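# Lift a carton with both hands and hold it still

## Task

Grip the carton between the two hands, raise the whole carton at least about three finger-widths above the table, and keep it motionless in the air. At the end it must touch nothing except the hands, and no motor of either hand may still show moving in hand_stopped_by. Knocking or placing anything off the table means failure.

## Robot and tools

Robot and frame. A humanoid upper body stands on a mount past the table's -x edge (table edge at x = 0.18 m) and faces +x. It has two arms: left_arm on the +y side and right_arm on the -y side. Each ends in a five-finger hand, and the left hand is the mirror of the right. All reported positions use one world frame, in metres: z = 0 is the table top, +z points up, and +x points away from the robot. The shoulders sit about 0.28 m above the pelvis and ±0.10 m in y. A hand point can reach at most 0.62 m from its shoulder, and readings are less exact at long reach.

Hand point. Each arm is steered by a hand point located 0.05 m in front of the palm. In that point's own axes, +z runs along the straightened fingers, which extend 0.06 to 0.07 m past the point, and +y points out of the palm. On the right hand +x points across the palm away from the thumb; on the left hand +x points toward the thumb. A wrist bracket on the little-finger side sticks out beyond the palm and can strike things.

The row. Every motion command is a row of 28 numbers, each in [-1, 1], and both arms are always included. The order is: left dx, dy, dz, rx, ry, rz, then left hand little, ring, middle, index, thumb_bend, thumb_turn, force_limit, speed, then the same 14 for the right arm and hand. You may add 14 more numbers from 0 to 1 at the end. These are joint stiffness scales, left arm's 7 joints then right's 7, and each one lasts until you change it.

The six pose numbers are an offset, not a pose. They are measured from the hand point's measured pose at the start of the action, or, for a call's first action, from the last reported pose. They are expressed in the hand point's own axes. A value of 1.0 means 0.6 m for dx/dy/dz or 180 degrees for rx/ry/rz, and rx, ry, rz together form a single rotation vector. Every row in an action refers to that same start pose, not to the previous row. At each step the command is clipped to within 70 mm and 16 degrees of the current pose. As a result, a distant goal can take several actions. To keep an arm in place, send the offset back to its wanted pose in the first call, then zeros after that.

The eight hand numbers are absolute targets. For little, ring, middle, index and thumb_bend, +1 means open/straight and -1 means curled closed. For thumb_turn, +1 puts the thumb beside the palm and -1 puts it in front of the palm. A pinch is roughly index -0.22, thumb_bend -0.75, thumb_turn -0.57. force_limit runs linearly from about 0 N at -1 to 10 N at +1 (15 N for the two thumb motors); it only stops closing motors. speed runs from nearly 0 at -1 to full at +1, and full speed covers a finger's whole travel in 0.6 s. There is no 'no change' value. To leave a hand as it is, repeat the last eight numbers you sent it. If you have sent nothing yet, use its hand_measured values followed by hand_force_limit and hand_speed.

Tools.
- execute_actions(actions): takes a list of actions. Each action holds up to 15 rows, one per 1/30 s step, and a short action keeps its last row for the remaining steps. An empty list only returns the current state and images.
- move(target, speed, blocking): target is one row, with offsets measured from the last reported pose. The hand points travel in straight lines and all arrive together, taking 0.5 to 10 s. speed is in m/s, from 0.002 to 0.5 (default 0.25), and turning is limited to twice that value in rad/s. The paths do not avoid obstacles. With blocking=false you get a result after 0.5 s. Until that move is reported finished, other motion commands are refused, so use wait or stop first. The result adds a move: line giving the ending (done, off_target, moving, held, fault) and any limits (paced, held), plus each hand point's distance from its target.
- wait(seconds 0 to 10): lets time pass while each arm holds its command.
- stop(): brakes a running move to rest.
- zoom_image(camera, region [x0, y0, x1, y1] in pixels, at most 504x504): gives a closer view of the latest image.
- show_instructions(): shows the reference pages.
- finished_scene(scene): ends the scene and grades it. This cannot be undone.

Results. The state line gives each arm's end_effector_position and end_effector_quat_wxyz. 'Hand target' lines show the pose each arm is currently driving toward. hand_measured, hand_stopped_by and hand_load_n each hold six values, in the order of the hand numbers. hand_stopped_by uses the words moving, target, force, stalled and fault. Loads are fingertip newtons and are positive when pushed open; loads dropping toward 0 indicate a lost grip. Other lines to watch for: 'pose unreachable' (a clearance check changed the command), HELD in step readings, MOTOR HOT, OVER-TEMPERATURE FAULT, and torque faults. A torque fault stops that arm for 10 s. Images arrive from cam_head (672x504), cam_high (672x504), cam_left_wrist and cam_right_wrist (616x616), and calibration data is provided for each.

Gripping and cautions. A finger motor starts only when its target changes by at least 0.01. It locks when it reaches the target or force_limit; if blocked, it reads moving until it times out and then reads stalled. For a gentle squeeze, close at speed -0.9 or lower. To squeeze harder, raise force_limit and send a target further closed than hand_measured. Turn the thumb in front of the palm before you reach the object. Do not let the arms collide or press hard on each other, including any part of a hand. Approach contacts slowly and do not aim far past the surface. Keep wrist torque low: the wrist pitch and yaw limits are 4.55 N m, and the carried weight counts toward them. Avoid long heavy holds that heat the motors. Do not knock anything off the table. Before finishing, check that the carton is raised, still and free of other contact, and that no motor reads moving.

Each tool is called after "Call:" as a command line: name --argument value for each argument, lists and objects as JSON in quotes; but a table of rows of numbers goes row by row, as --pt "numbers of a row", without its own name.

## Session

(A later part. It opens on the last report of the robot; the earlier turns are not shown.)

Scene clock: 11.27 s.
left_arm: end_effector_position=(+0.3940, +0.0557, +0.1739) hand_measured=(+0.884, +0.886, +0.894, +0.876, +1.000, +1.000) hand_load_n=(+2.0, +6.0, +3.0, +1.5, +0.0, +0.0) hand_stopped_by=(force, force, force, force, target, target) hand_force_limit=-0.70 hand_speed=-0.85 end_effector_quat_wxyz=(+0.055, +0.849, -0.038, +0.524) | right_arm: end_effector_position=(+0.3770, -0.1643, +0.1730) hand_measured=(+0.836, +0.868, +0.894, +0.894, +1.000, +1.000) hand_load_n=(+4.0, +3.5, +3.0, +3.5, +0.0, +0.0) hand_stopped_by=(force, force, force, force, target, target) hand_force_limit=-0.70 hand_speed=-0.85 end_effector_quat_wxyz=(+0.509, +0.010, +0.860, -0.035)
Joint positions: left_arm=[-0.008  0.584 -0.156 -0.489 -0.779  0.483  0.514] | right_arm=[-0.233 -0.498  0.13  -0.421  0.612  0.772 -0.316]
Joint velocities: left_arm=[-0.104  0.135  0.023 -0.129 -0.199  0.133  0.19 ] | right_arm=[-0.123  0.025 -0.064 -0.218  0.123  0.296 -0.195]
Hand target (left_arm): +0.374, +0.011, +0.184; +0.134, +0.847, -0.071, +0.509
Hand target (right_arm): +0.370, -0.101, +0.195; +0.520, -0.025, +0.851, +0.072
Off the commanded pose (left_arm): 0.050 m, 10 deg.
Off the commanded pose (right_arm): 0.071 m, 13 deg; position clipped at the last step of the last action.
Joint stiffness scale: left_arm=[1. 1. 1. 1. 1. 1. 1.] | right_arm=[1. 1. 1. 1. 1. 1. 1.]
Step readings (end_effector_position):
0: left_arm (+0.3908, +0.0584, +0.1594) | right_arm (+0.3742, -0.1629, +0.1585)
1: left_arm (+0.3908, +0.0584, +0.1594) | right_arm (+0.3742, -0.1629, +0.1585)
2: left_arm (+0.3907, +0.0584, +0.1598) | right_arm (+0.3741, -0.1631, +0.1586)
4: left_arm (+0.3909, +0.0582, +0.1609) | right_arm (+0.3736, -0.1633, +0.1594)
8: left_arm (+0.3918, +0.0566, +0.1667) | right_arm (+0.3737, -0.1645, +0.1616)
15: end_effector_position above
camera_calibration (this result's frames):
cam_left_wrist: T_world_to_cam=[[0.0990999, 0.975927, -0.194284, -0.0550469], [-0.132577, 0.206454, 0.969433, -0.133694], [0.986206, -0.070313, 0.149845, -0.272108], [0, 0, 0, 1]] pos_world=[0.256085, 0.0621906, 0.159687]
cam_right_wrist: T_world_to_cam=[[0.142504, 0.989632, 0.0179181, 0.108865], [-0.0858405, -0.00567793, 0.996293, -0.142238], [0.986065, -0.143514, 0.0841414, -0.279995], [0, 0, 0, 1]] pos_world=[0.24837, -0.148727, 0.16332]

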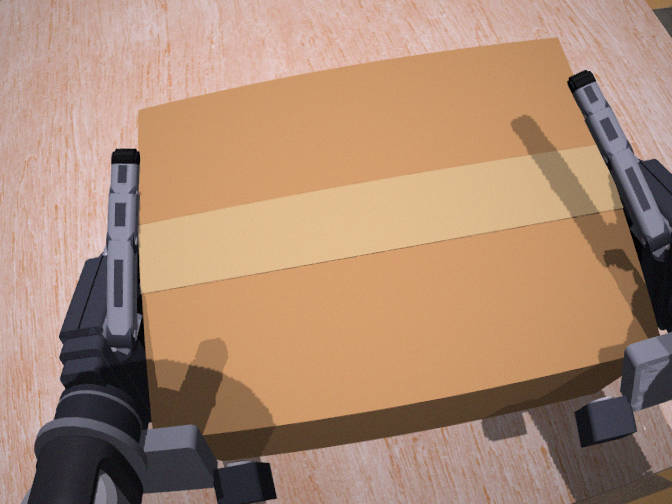

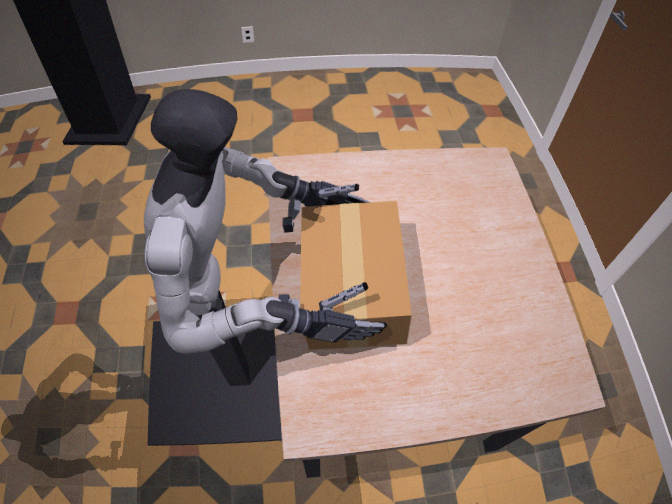

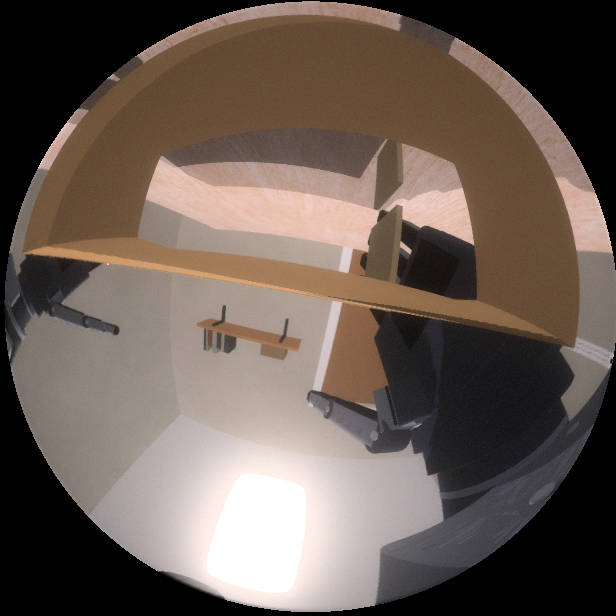

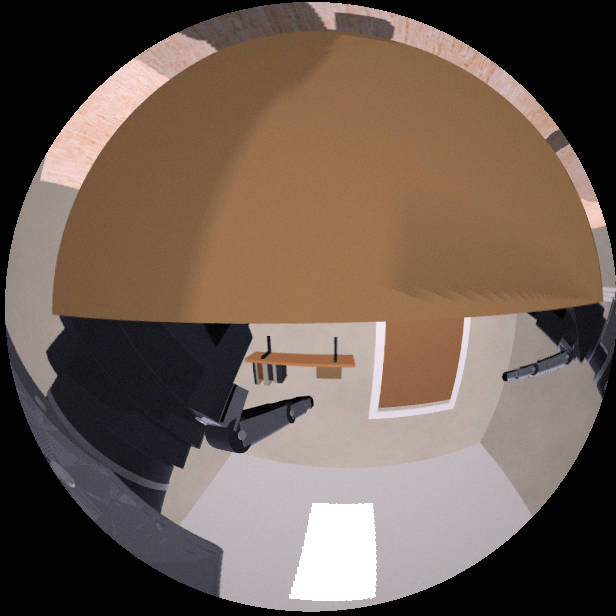

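Call:
execute_actions --actions '[[[0,0.08,-0.024,-0.054,-0.006,-0.01,0.7,0.7,0.7,0.7,1,1,-0.7,-0.85,-0.022,0.105,-0.028,-0.07,-0.007,0.016,0.7,0.7,0.7,0.7,1,1,-0.7,-0.85],[-0.004,0.08,-0.023,-0.054,-0.006,-0.01,0.7,0.7,0.7,0.7,1,1,-0.7,-0.85,-0.017,0.105,-0.027,-0.07,-0.006,0.016,0.7,0.7,0.7,0.7,1,1,-0.7,-0.85],[-0.008,0.08,-0.022,-0.054,-0.006,-0.01,0.7,0.7,0.7,0.7,1,1,-0.7,-0.85,-0.012,0.105,-0.026,-0.07,-0.005,0.016,0.7,0.7,0.7,0.7,1,1,-0.7,-0.85],[-0.012,0.08,-0.021,-0.054,-0.006,-0.01,0.7,0.7,0.7,0.7,1,1,-0.7,-0.85,-0.007,0.105,-0.025,-0.07,-0.004,0.016,0.7,0.7,0.7,0.7,1,1,-0.7,-0.85],[-0.016,0.08,-0.02,-0.054,-0.006,-0.01,0.7,0.7,0.7,0.7,1,1,-0.7,-0.85,-0.002,0.105,-0.024,-0.07,-0.003,0.016,0.7,0.7,0.7,0.7,1,1,-0.7,-0.85],[-0.02,0.08,-0.019,-0.054,-0.006,-0.01,0.7,0.7,0.7,0.7,1,1,-0.7,-0.85,0.003,0.105,-0.023,-0.07,-0.002,0.016,0.7,0.7,0.7,0.7,1,1,-0.7,-0.85],[-0.024,0.08,-0.018,-0.054,-0.006,-0.01,0.7,0.7,0.7,0.7,1,1,-0.7,-0.85,0.008,0.105,-0.022,-0.07,-0.001,0.016,0.7,0.7,0.7,0.7,1,1,-0.7,-0.85],[-0.028,0.08,-0.017,-0.054,-0.006,-0.01,0.7,0.7,0.7,0.7,1,1,-0.7,-0.85,0.013,0.105,-0.021,-0.07,0,0.016,0.7,0.7,0.7,0.7,1,1,-0.7,-0.85],[-0.032,0.08,-0.016,-0.054,-0.006,-0.01,0.7,0.7,0.7,0.7,1,1,-0.7,-0.85,0.018,0.105,-0.02,-0.07,0,0.016,0.7,0.7,0.7,0.7,1,1,-0.7,-0.85]],[[-0.004,0.066,-0.02,-0.045,0,-0.008,1,1,1,1,1,1,0,-0.5,0,0.086,-0.02,-0.057,0,0.012,1,1,1,1,1,1,0,-0.5],[-0.004,0.053,-0.016,-0.036,0,-0.006,1,1,1,1,1,1,0,-0.5,0,0.069,-0.016,-0.046,0,0.01,1,1,1,1,1,1,0,-0.5],[-0.003,0.04,-0.012,-0.027,0,-0.004,1,1,1,1,1,1,0,-0.5,0,0.052,-0.012,-0.035,0,0.008,1,1,1,1,1,1,0,-0.5],[-0.002,0.027,-0.008,-0.018,0,-0.002,1,1,1,1,1,1,0,-0.5,0,0.035,-0.008,-0.024,0,0.006,1,1,1,1,1,1,0,-0.5],[0,0.014,-0.004,-0.009,0,0,1,1,1,1,1,1,0,-0.5,0,0.018,-0.004,-0.012,0,0.006,1,1,1,1,1,1,0,-0.5],[0,0,0,0,0,0,1,1,1,1,1,1,0,-0.5,0,0,0,0,0,0.006,1,1,1,1,1,1,0,-0.5],[0,-0.01,0,0,0,0,1,1,1,1,1,1,0,-0.5,0,-0.01,0,0,0,0.006,1,1,1,1,1,1,0,-0.5]]]'

Scene clock: 13.53 s.
left_arm: end_effector_position=(+0.3900, +0.0634, +0.1577) hand_measured=(+1.000, +1.000, +1.000, +1.000, +1.000, +1.000) hand_load_n=(+0.0, +0.0, +0.0, +0.0, +0.0, +0.0) hand_stopped_by=(target, target, target, target, target, target) hand_force_limit=0.00 hand_speed=-0.50 end_effector_quat_wxyz=(+0.046, +0.849, -0.045, +0.525) | right_arm: end_effector_position=(+0.3710, -0.1687, +0.1580) hand_measured=(+1.000, +1.000, +1.000, +1.000, +1.000, +1.000) hand_load_n=(+0.0, +0.0, +0.0, +0.0, +0.0, +0.0) hand_stopped_by=(target, target, target, target, target, target) hand_force_limit=0.00 hand_speed=-0.50 end_effector_quat_wxyz=(+0.506, +0.012, +0.862, -0.029)
Joint positions: left_arm=[ 0.023  0.619 -0.208 -0.408 -0.743  0.361  0.477] | right_arm=[-0.188 -0.505  0.145 -0.36   0.584  0.678 -0.266]
Joint velocities: left_arm=[-0.002 -0.011  0.012  0.002 -0.003  0.    -0.009] | right_arm=[ 0.011  0.008 -0.003  0.     0.003  0.     0.012]
Hand target (left_arm): +0.390, +0.064, +0.157; +0.048, +0.850, -0.044, +0.523
Hand target (right_arm): +0.370, -0.169, +0.157; +0.505, +0.014, +0.862, -0.027
Off the commanded pose (left_arm): 0.001 m, 0 deg.
Off the commanded pose (right_arm): 0.001 m, 0 deg.
Joint stiffness scale: left_arm=[1. 1. 1. 1. 1. 1. 1.] | right_arm=[1. 1. 1. 1. 1. 1. 1.]
Step readings (end_effector_position; steps 1 to 15: 1st action; 16 to 30: 2nd action):
0: left_arm (+0.3947, +0.0573, +0.1746) | right_arm (+0.3786, -0.1621, +0.1777)
1: left_arm (+0.3947, +0.0573, +0.1745) | right_arm (+0.3785, -0.1622, +0.1776)
2: left_arm (+0.3945, +0.0572, +0.1745) | right_arm (+0.3783, -0.1622, +0.1773)
4: left_arm (+0.3938, +0.0573, +0.1738) | right_arm (+0.3771, -0.1625, +0.1752)
8: left_arm (+0.3925, +0.0577, +0.1672) | right_arm (+0.3748, -0.1624, +0.1674)
15: left_arm (+0.3889, +0.0578, +0.1570) | right_arm (+0.3706, -0.1629, +0.1572)
16: left_arm (+0.3889, +0.0578, +0.1570) | right_arm (+0.3706, -0.1629, +0.1571)
17: left_arm (+0.3887, +0.0579, +0.1569) | right_arm (+0.3705, -0.1630, +0.1570)
19: left_arm (+0.3881, +0.0576, +0.1567) | right_arm (+0.3702, -0.1625, +0.1570)
23: left_arm (+0.3888, +0.0589, +0.1570) | right_arm (+0.3707, -0.1639, +0.1575)
30: end_effector_position above
camera_calibration (this result's frames):
cam_left_wrist: T_world_to_cam=[[0.104011, 0.97955, -0.172231, -0.0709022], [-0.136018, 0.185553, 0.973175, -0.118018], [0.985231, -0.0777945, 0.152536, -0.264753], [0, 0, 0, 1]] pos_world=[0.252165, 0.0707544, 0.143025]
cam_right_wrist: T_world_to_cam=[[0.14081, 0.989632, 0.0283064, 0.113302], [-0.0781518, -0.0173913, 0.99679, -0.132734], [0.986947, -0.14257, 0.0748927, -0.272119], [0, 0, 0, 1]] pos_world=[0.242239, -0.153232, 0.149481]

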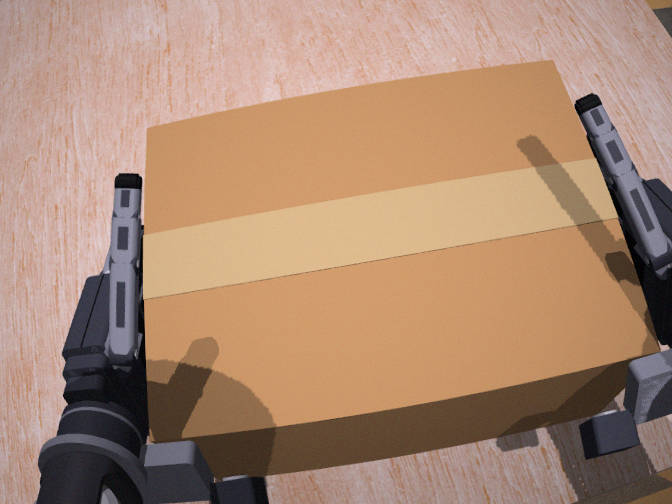

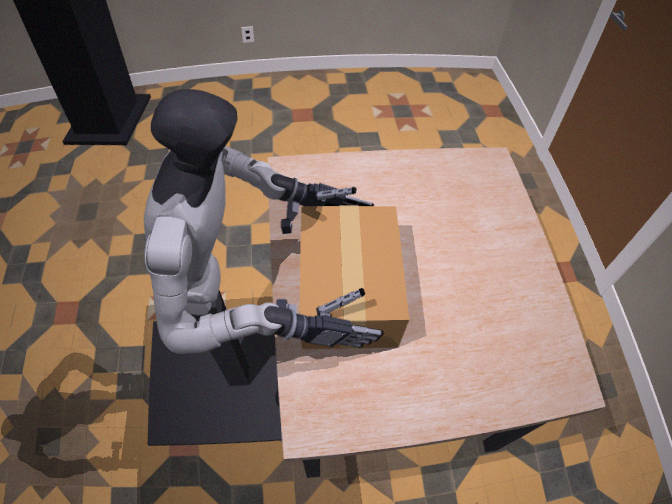

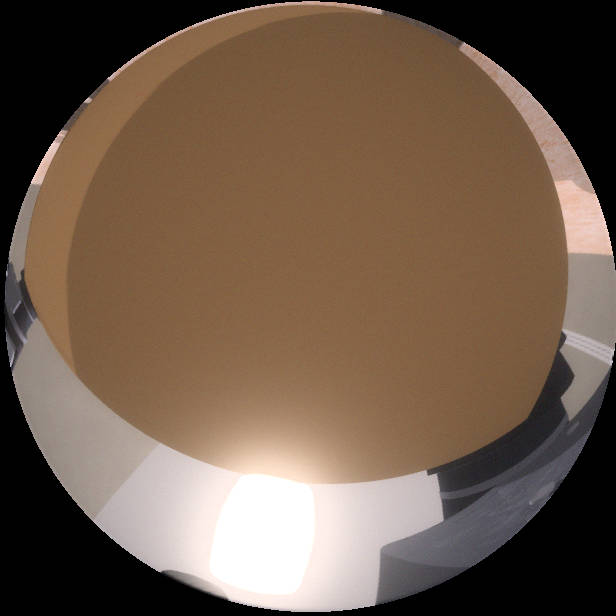

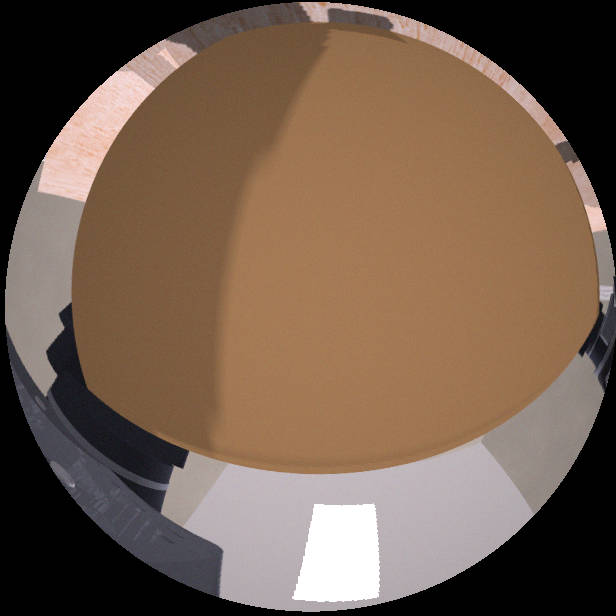

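Call:
move --target '[-0.013,0,0.004,0.004,-0.01,-0.005,0.96,0.96,0.96,0.96,1,1,0,-0.5,0.006,0,0.01,0,0,0.008,0.96,0.96,0.96,0.96,1,1,0,-0.5]' --speed 0.1

Call:
move --target '[-0.002,0.096,-0.022,-0.05,0,-0.014,0.96,0.96,0.96,0.96,1,1,0,-0.5,0,0.114,-0.024,-0.06,0,0.018,0.96,0.96,0.96,0.96,1,1,0,-0.5]' --speed 0.11

Scene clock: 14.67 s.
left_arm: end_effector_position=(+0.3886, +0.0633, +0.1505) hand_measured=(+0.960, +0.960, +0.960, +0.960, +1.000, +1.000) hand_load_n=(+0.0, +0.0, +0.0, +0.0, +0.0, +0.0) hand_stopped_by=(target, target, target, target, target, target) hand_force_limit=0.00 hand_speed=-0.50 end_effector_quat_wxyz=(+0.044, +0.856, -0.038, +0.513) | right_arm: end_effector_position=(+0.3740, -0.1698, +0.1516) hand_measured=(+0.960, +0.960, +0.960, +0.960, +1.000, +1.000) hand_load_n=(+0.0, +0.0, +0.0, +0.0, +0.0, +0.0) hand_stopped_by=(target, target, target, target, target, target) hand_force_limit=0.00 hand_speed=-0.50 end_effector_quat_wxyz=(+0.505, +0.025, +0.862, -0.023)
Joint positions: left_arm=[ 0.022  0.6   -0.209 -0.404 -0.748  0.385  0.493] | right_arm=[-0.195 -0.489  0.154 -0.307  0.584  0.635 -0.26 ]
Joint velocities: left_arm=[-0.006 -0.002  0.     0.005  0.     0.005  0.   ] | right_arm=[-0.011 -0.011  0.005  0.     0.    -0.006  0.   ]
Hand target (left_arm): +0.389, +0.063, +0.150; +0.045, +0.857, -0.036, +0.512
Hand target (right_arm): +0.375, -0.169, +0.152; +0.506, +0.024, +0.862, -0.023
Off the commanded pose (left_arm): 0.001 m, 0 deg.
Off the commanded pose (right_arm): 0.001 m, 0 deg.
Joint stiffness scale: left_arm=[1. 1. 1. 1. 1. 1. 1.] | right_arm=[1. 1. 1. 1. 1. 1. 1.]
move: done
camera_calibration (this result's frames):
cam_left_wrist: T_world_to_cam=[[0.0846961, 0.980554, -0.17703, -0.0638185], [-0.11127, 0.185865, 0.976255, -0.121329], [0.990174, -0.0629867, 0.124849, -0.260951], [0, 0, 0, 1]] pos_world=[0.250292, 0.0686919, 0.13973]
cam_right_wrist: T_world_to_cam=[[0.155371, 0.986519, 0.051389, 0.104637], [-0.0771754, -0.03974, 0.996225, -0.130224], [0.984837, -0.158751, 0.0699605, -0.275966], [0, 0, 0, 1]] pos_world=[0.245473, -0.152212, 0.143662]

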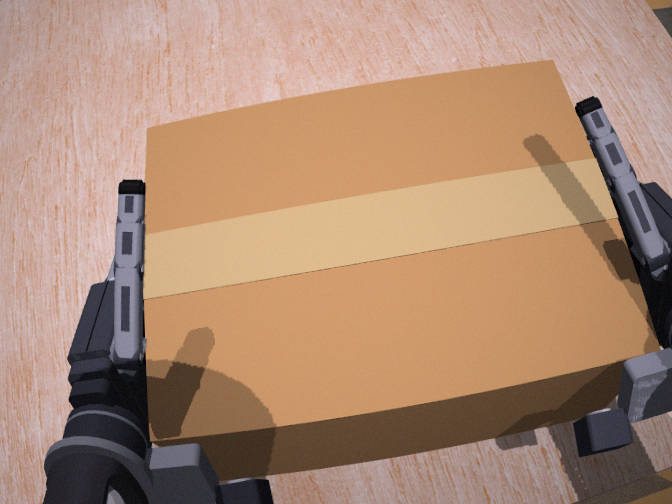

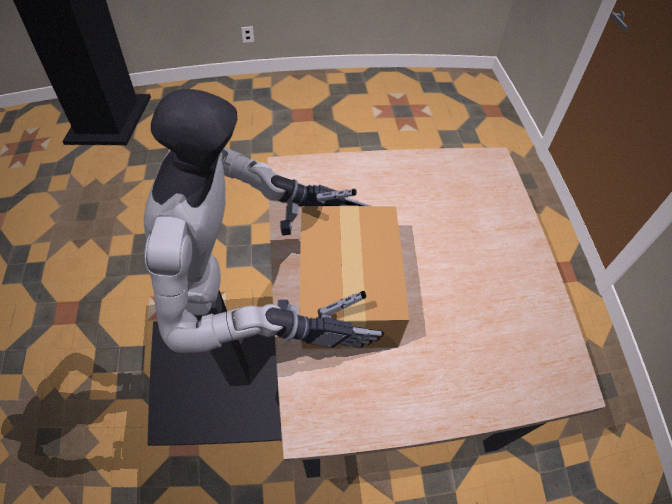

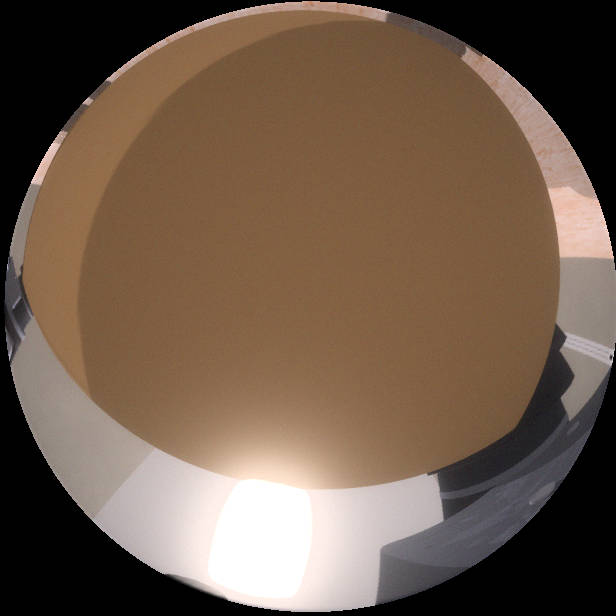

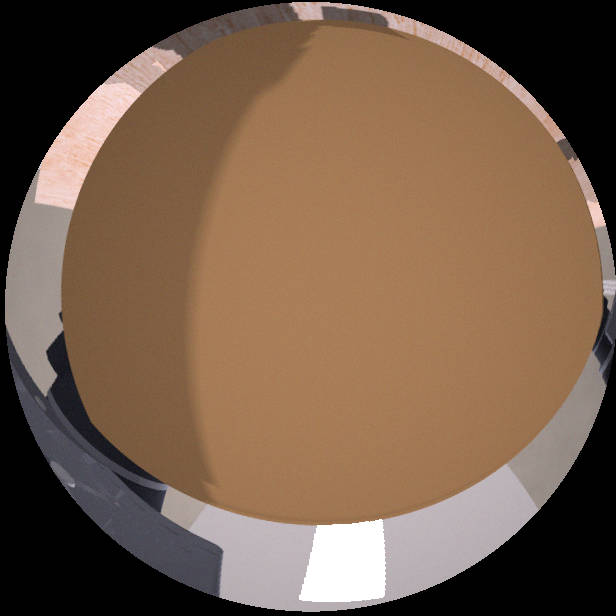

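Scene clock: 15.83 s.
left_arm: end_effector_position=(+0.3861, +0.0578, +0.1484) hand_measured=(+0.960, +0.960, +0.960, +0.960, +1.000, +1.000) hand_load_n=(+0.0, +0.0, +0.0, +0.0, +0.0, +0.0) hand_stopped_by=(target, target, target, target, target, target) hand_force_limit=0.00 hand_speed=-0.50 end_effector_quat_wxyz=(+0.033, +0.853, -0.044, +0.518) | right_arm: end_effector_position=(+0.3731, -0.1639, +0.1520) hand_measured=(+0.960, +0.960, +0.960, +0.960, +1.000, +1.000) hand_load_n=(+0.0, +0.0, +0.0, +0.0, +0.0, +0.0) hand_stopped_by=(target, target, target, target, target, target) hand_force_limit=0.00 hand_speed=-0.50 end_effector_quat_wxyz=(+0.508, +0.029, +0.860, -0.027)
Joint positions: left_arm=[ 0.014  0.603 -0.263 -0.404 -0.724  0.359  0.541] | right_arm=[-0.187 -0.477  0.186 -0.325  0.584  0.622 -0.311]
Joint velocities: left_arm=[ 0.014  0.02  -0.017  0.012  0.    -0.032  0.024] | right_arm=[ 0.    -0.015  0.002 -0.005 -0.006 -0.006 -0.007]
Hand target (left_arm): +0.368, +0.010, +0.160; +0.121, +0.850, -0.062, +0.509
Hand target (right_arm): +0.363, -0.104, +0.161; +0.506, -0.001, +0.860, +0.072
Off the commanded pose (left_arm): 0.053 m, 10 deg.
Off the commanded pose (right_arm): 0.064 m, 12 deg.
Joint stiffness scale: left_arm=[1. 1. 1. 1. 1. 1. 1.] | right_arm=[1. 1. 1. 1. 1. 1. 1.]
move: off_target (left_arm, right_arm)
camera_calibration (this result's frames):
cam_left_wrist: T_world_to_cam=[[0.085207, 0.98459, -0.152715, -0.0626167], [-0.123859, 0.16255, 0.978896, -0.112719], [0.988635, -0.0644937, 0.1358, -0.259567], [0, 0, 0, 1]] pos_world=[0.247991, 0.0632338, 0.136027]
cam_right_wrist: T_world_to_cam=[[0.167844, 0.984596, 0.04899, 0.0943457], [-0.0855424, -0.0349612, 0.995721, -0.126449], [0.982095, -0.171316, 0.0783567, -0.276539], [0, 0, 0, 1]] pos_world=[0.244936, -0.144689, 0.142954]

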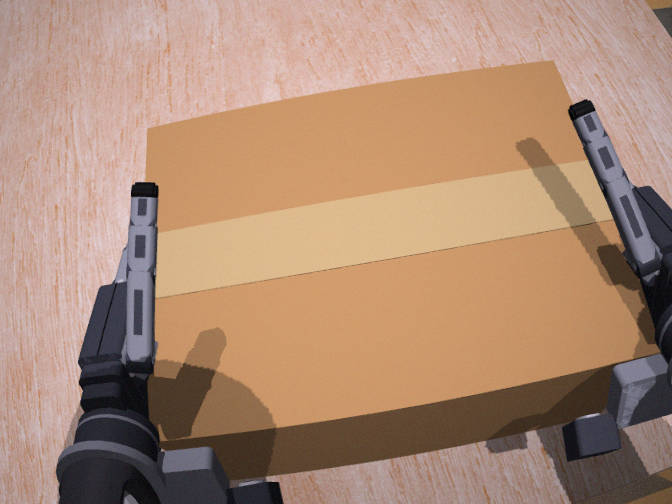

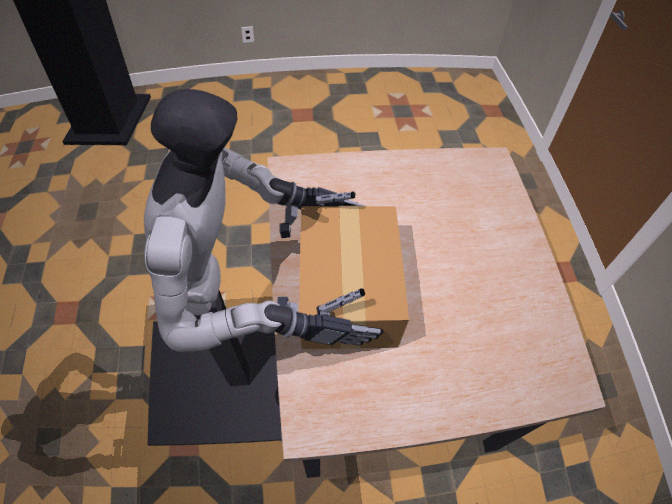

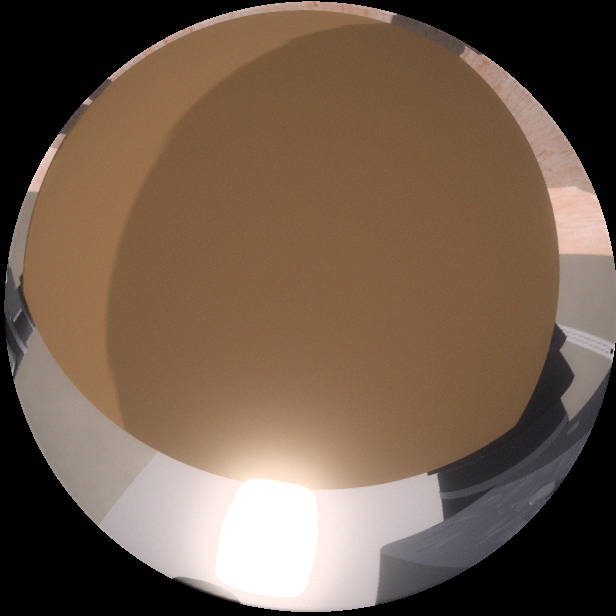

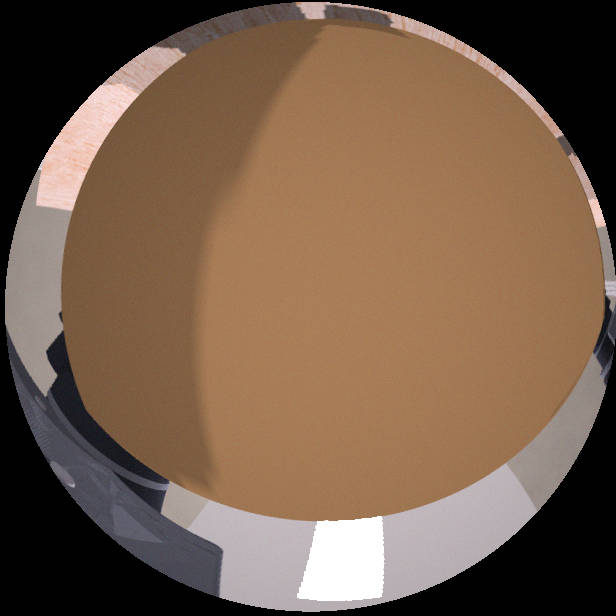

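Call:
execute_actions --actions '[[[0.004,0.087,-0.022,-0.054,-0.004,-0.022,0.7,0.7,0.7,0.7,1,1,-0.85,-0.82,-0.002,0.104,-0.025,-0.064,0.001,0.016,0.7,0.7,0.7,0.7,1,1,-0.85,-0.82]],[[0.005,0.087,-0.022,-0.054,-0.003,-0.021,0.7,0.7,0.7,0.7,1,1,-0.85,-0.82,-0.005,0.104,-0.025,-0.064,0,0.016,0.7,0.7,0.7,0.7,1,1,-0.85,-0.82],[0.007,0.087,-0.022,-0.054,-0.003,-0.021,0.7,0.7,0.7,0.7,1,1,-0.85,-0.82,-0.008,0.104,-0.025,-0.064,-0.001,0.016,0.7,0.7,0.7,0.7,1,1,-0.85,-0.82],[0.008,0.087,-0.022,-0.054,-0.002,-0.021,0.7,0.7,0.7,0.7,1,1,-0.85,-0.82,-0.011,0.104,-0.025,-0.064,-0.002,0.016,0.7,0.7,0.7,0.7,1,1,-0.85,-0.82],[0.01,0.087,-0.023,-0.054,-0.002,-0.021,0.7,0.7,0.7,0.7,1,1,-0.85,-0.82,-0.014,0.104,-0.025,-0.064,-0.003,0.016,0.7,0.7,0.7,0.7,1,1,-0.85,-0.82],[0.011,0.087,-0.023,-0.054,-0.001,-0.021,0.7,0.7,0.7,0.7,1,1,-0.85,-0.82,-0.017,0.104,-0.026,-0.064,-0.004,0.016,0.7,0.7,0.7,0.7,1,1,-0.85,-0.82],[0.013,0.087,-0.024,-0.054,0,-0.021,0.7,0.7,0.7,0.7,1,1,-0.85,-0.82,-0.02,0.104,-0.026,-0.064,-0.005,0.016,0.7,0.7,0.7,0.7,1,1,-0.85,-0.82],[0.014,0.087,-0.024,-0.054,0,-0.021,0.7,0.7,0.7,0.7,1,1,-0.85,-0.82,-0.023,0.104,-0.027,-0.064,-0.006,0.016,0.7,0.7,0.7,0.7,1,1,-0.85,-0.82],[0.016,0.087,-0.025,-0.054,0.001,-0.021,0.7,0.7,0.7,0.7,1,1,-0.85,-0.82,-0.026,0.104,-0.027,-0.064,-0.007,0.016,0.7,0.7,0.7,0.7,1,1,-0.85,-0.82],[0.018,0.087,-0.025,-0.054,0.001,-0.021,0.7,0.7,0.7,0.7,1,1,-0.85,-0.82,-0.028,0.104,-0.028,-0.064,-0.008,0.016,0.7,0.7,0.7,0.7,1,1,-0.85,-0.82],[0.02,0.087,-0.026,-0.054,0.002,-0.021,0.7,0.7,0.7,0.7,1,1,-0.85,-0.82,-0.03,0.104,-0.028,-0.064,-0.008,0.016,0.7,0.7,0.7,0.7,1,1,-0.85,-0.82]]]'

Call:
wait --seconds 0.3

Scene clock: 17.90 s.
left_arm: end_effector_position=(+0.3852, +0.0586, +0.1482) hand_measured=(+0.852, +0.862, +0.872, +0.862, +1.000, +1.000) hand_load_n=(+0.0, +1.0, +1.5, +1.0, +0.0, +0.0) hand_stopped_by=(force, force, force, force, target, target) hand_force_limit=-0.85 hand_speed=-0.82 end_effector_quat_wxyz=(+0.028, +0.857, -0.040, +0.514) | right_arm: end_effector_position=(+0.3739, -0.1633, +0.1631) hand_measured=(+0.852, +0.872, +0.892, +0.882, +1.000, +1.000) hand_load_n=(+6.0, +2.5, +0.5, +0.5, +0.0, +0.0) hand_stopped_by=(force, force, force, force, target, target) hand_force_limit=-0.85 hand_speed=-0.82 end_effector_quat_wxyz=(+0.516, +0.030, +0.856, -0.029)
Joint positions: left_arm=[ 0.007  0.632 -0.287 -0.417 -0.761  0.354  0.589] | right_arm=[-0.19  -0.49   0.179 -0.37   0.611  0.644 -0.339]
Joint velocities: left_arm=[-0.003  0.003 -0.008 -0.003 -0.089 -0.058  0.157] | right_arm=[-0.219 -0.015 -0.011 -0.149 -0.012 -0.113 -0.037]
Hand target (left_arm): +0.370, +0.010, +0.169; +0.120, +0.847, -0.062, +0.515
Hand target (right_arm): +0.367, -0.104, +0.177; +0.520, -0.005, +0.851, +0.067
Off the commanded pose (left_arm): 0.056 m, 11 deg.
Off the commanded pose (right_arm): 0.063 m, 12 deg.
Joint stiffness scale: left_arm=[1. 1. 1. 1. 1. 1. 1.] | right_arm=[1. 1. 1. 1. 1. 1. 1.]
Step readings (end_effector_position; steps 1 to 15: 1st action; 16 to 30: 2nd action):
0: left_arm (+0.3861, +0.0578, +0.1484) | right_arm (+0.3731, -0.1639, +0.1520)
1: left_arm (+0.3861, +0.0579, +0.1484) | right_arm (+0.3731, -0.1639, +0.1520)
2: left_arm (+0.3861, +0.0578, +0.1484) | right_arm (+0.3729, -0.1640, +0.1520)
4: left_arm (+0.3860, +0.0576, +0.1484) | right_arm (+0.3725, -0.1641, +0.1519)
8: left_arm (+0.3859, +0.0576, +0.1484) | right_arm (+0.3723, -0.1642, +0.1519)
15: left_arm (+0.3859, +0.0576, +0.1481) | right_arm (+0.3722, -0.1645, +0.1517)
16: left_arm (+0.3859, +0.0576, +0.1481) | right_arm (+0.3722, -0.1645, +0.1516)
17: left_arm (+0.3859, +0.0576, +0.1480) | right_arm (+0.3721, -0.1646, +0.1516)
19: left_arm (+0.3859, +0.0575, +0.1479) | right_arm (+0.3719, -0.1647, +0.1515)
23: left_arm (+0.3853, +0.0573, +0.1478) | right_arm (+0.3709, -0.1649, +0.1514)
30: end_effector_position above
camera_calibration (this result's frames):
cam_left_wrist: T_world_to_cam=[[0.0726077, 0.986247, -0.148475, -0.0592499], [-0.11478, 0.156142, 0.981043, -0.116159], [0.990734, -0.0541893, 0.124538, -0.258291], [0, 0, 0, 1]] pos_world=[0.246867, 0.0625758, 0.137327]
cam_right_wrist: T_world_to_cam=[[0.16854, 0.984455, 0.0494211, 0.0927059], [-0.10273, -0.0323219, 0.994184, -0.130254], [0.980327, -0.172637, 0.0956858, -0.280427], [0, 0, 0, 1]] pos_world=[0.245905, -0.143887, 0.151748]

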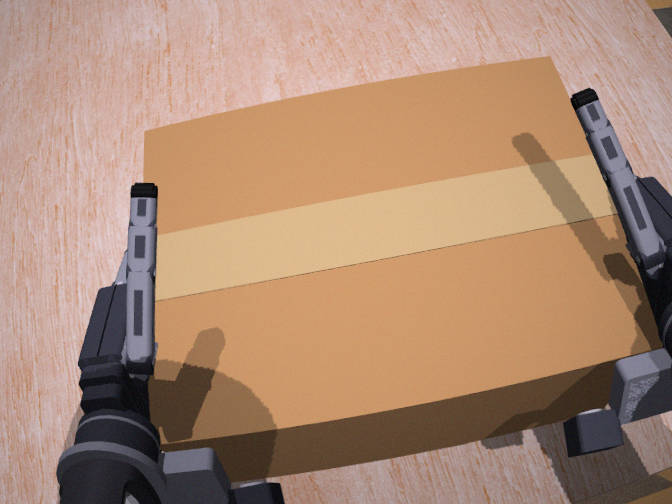

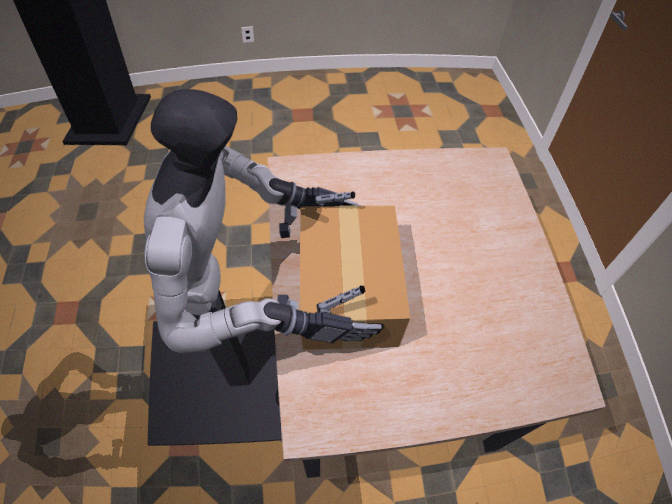

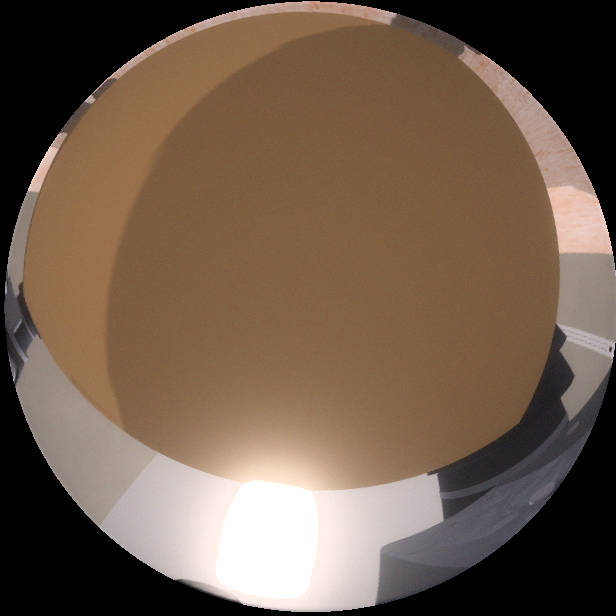

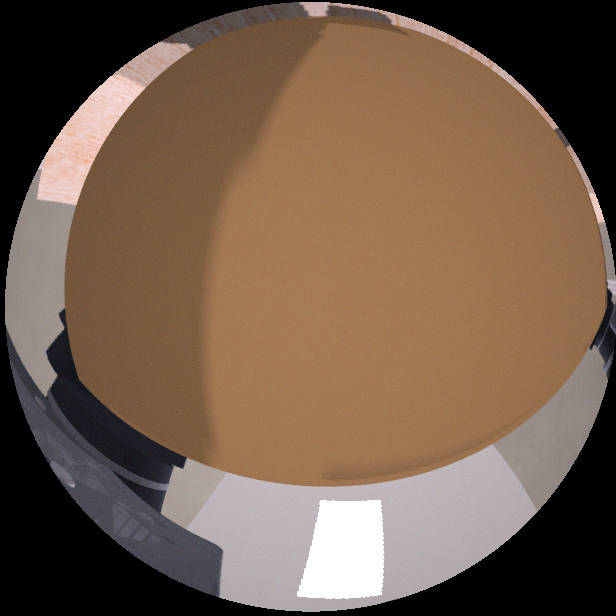

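Scene clock: 18.20 s.
left_arm: end_effector_position=(+0.3864, +0.0611, +0.1483) hand_measured=(+0.852, +0.862, +0.872, +0.862, +1.000, +1.000) hand_load_n=(+0.5, +1.5, +1.5, +1.5, +0.0, +0.0) hand_stopped_by=(force, force, force, force, target, target) hand_force_limit=-0.85 hand_speed=-0.82 end_effector_quat_wxyz=(+0.024, +0.857, -0.036, +0.514) | right_arm: end_effector_position=(+0.3771, -0.1606, +0.1713) hand_measured=(+0.852, +0.872, +0.892, +0.882, +1.000, +1.000) hand_load_n=(+4.0, +3.0, +0.5, +0.5, +0.0, +0.0) hand_stopped_by=(force, force, force, force, target, target) hand_force_limit=-0.85 hand_speed=-0.82 end_effector_quat_wxyz=(+0.526, +0.027, +0.850, -0.025)
Joint positions: left_arm=[ 0.006  0.633 -0.286 -0.416 -0.764  0.353  0.599] | right_arm=[-0.201 -0.491  0.18  -0.38   0.611  0.639 -0.337]
Joint velocities: left_arm=[ 0.009  0.003 -0.002  0.002  0.     0.     0.   ] | right_arm=[ 0.006 -0.014 -0.005  0.005  0.     0.     0.   ]
Hand target (left_arm): +0.370, +0.010, +0.169; +0.120, +0.847, -0.062, +0.515
Hand target (right_arm): +0.367, -0.104, +0.177; +0.520, -0.005, +0.851, +0.067
Off the commanded pose (left_arm): 0.059 m, 11 deg.
Off the commanded pose (right_arm): 0.060 m, 11 deg.
Joint stiffness scale: left_arm=[1. 1. 1. 1. 1. 1. 1.] | right_arm=[1. 1. 1. 1. 1. 1. 1.]
wait: 0.30 s; at rest by 0.23 s
camera_calibration (this result's frames):
cam_left_wrist: T_world_to_cam=[[0.0620661, 0.987445, -0.14526, -0.0581851], [-0.117511, 0.151758, 0.981407, -0.115232], [0.99113, -0.0438425, 0.125454, -0.260346], [0, 0, 0, 1]] pos_world=[0.248107, 0.0635278, 0.137299]
cam_right_wrist: T_world_to_cam=[[0.159333, 0.985672, 0.0553452, 0.0917918], [-0.126522, -0.0352111, 0.991339, -0.129021], [0.979084, -0.164956, 0.119099, -0.286191], [0, 0, 0, 1]] pos_world=[0.249256, -0.142228, 0.156908]

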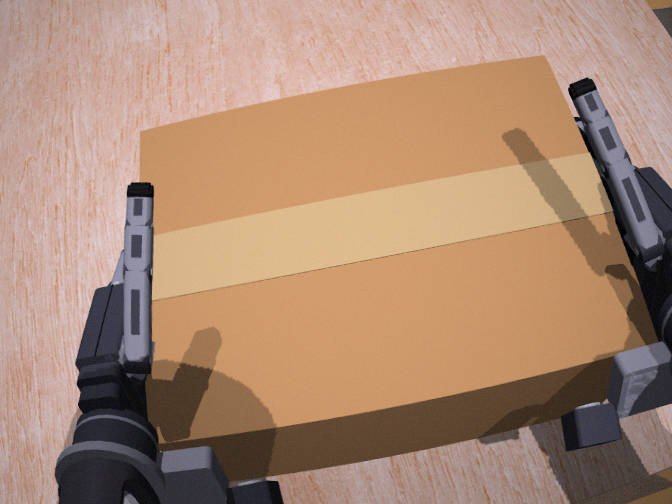

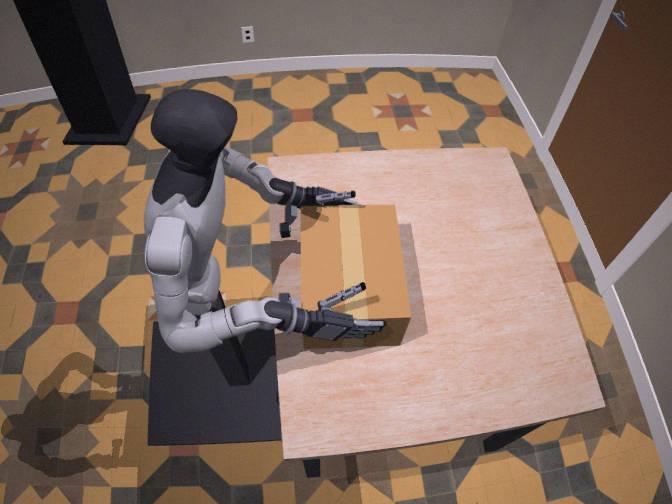

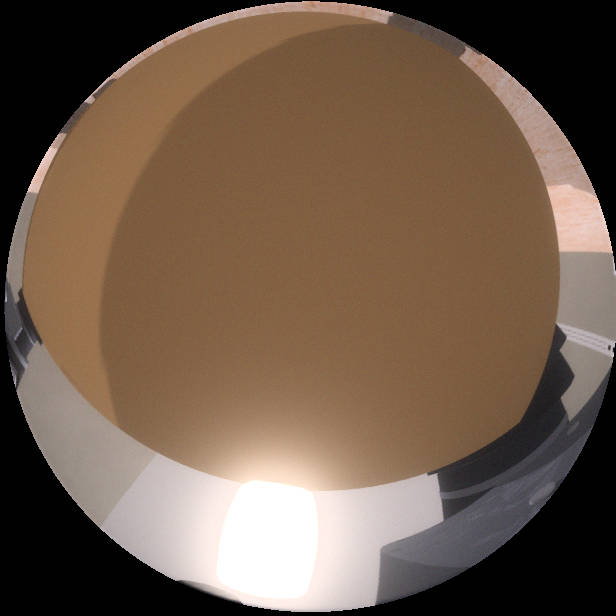

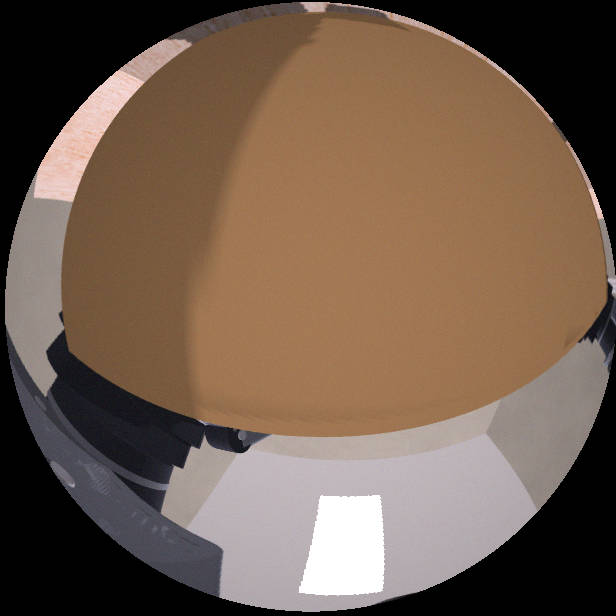

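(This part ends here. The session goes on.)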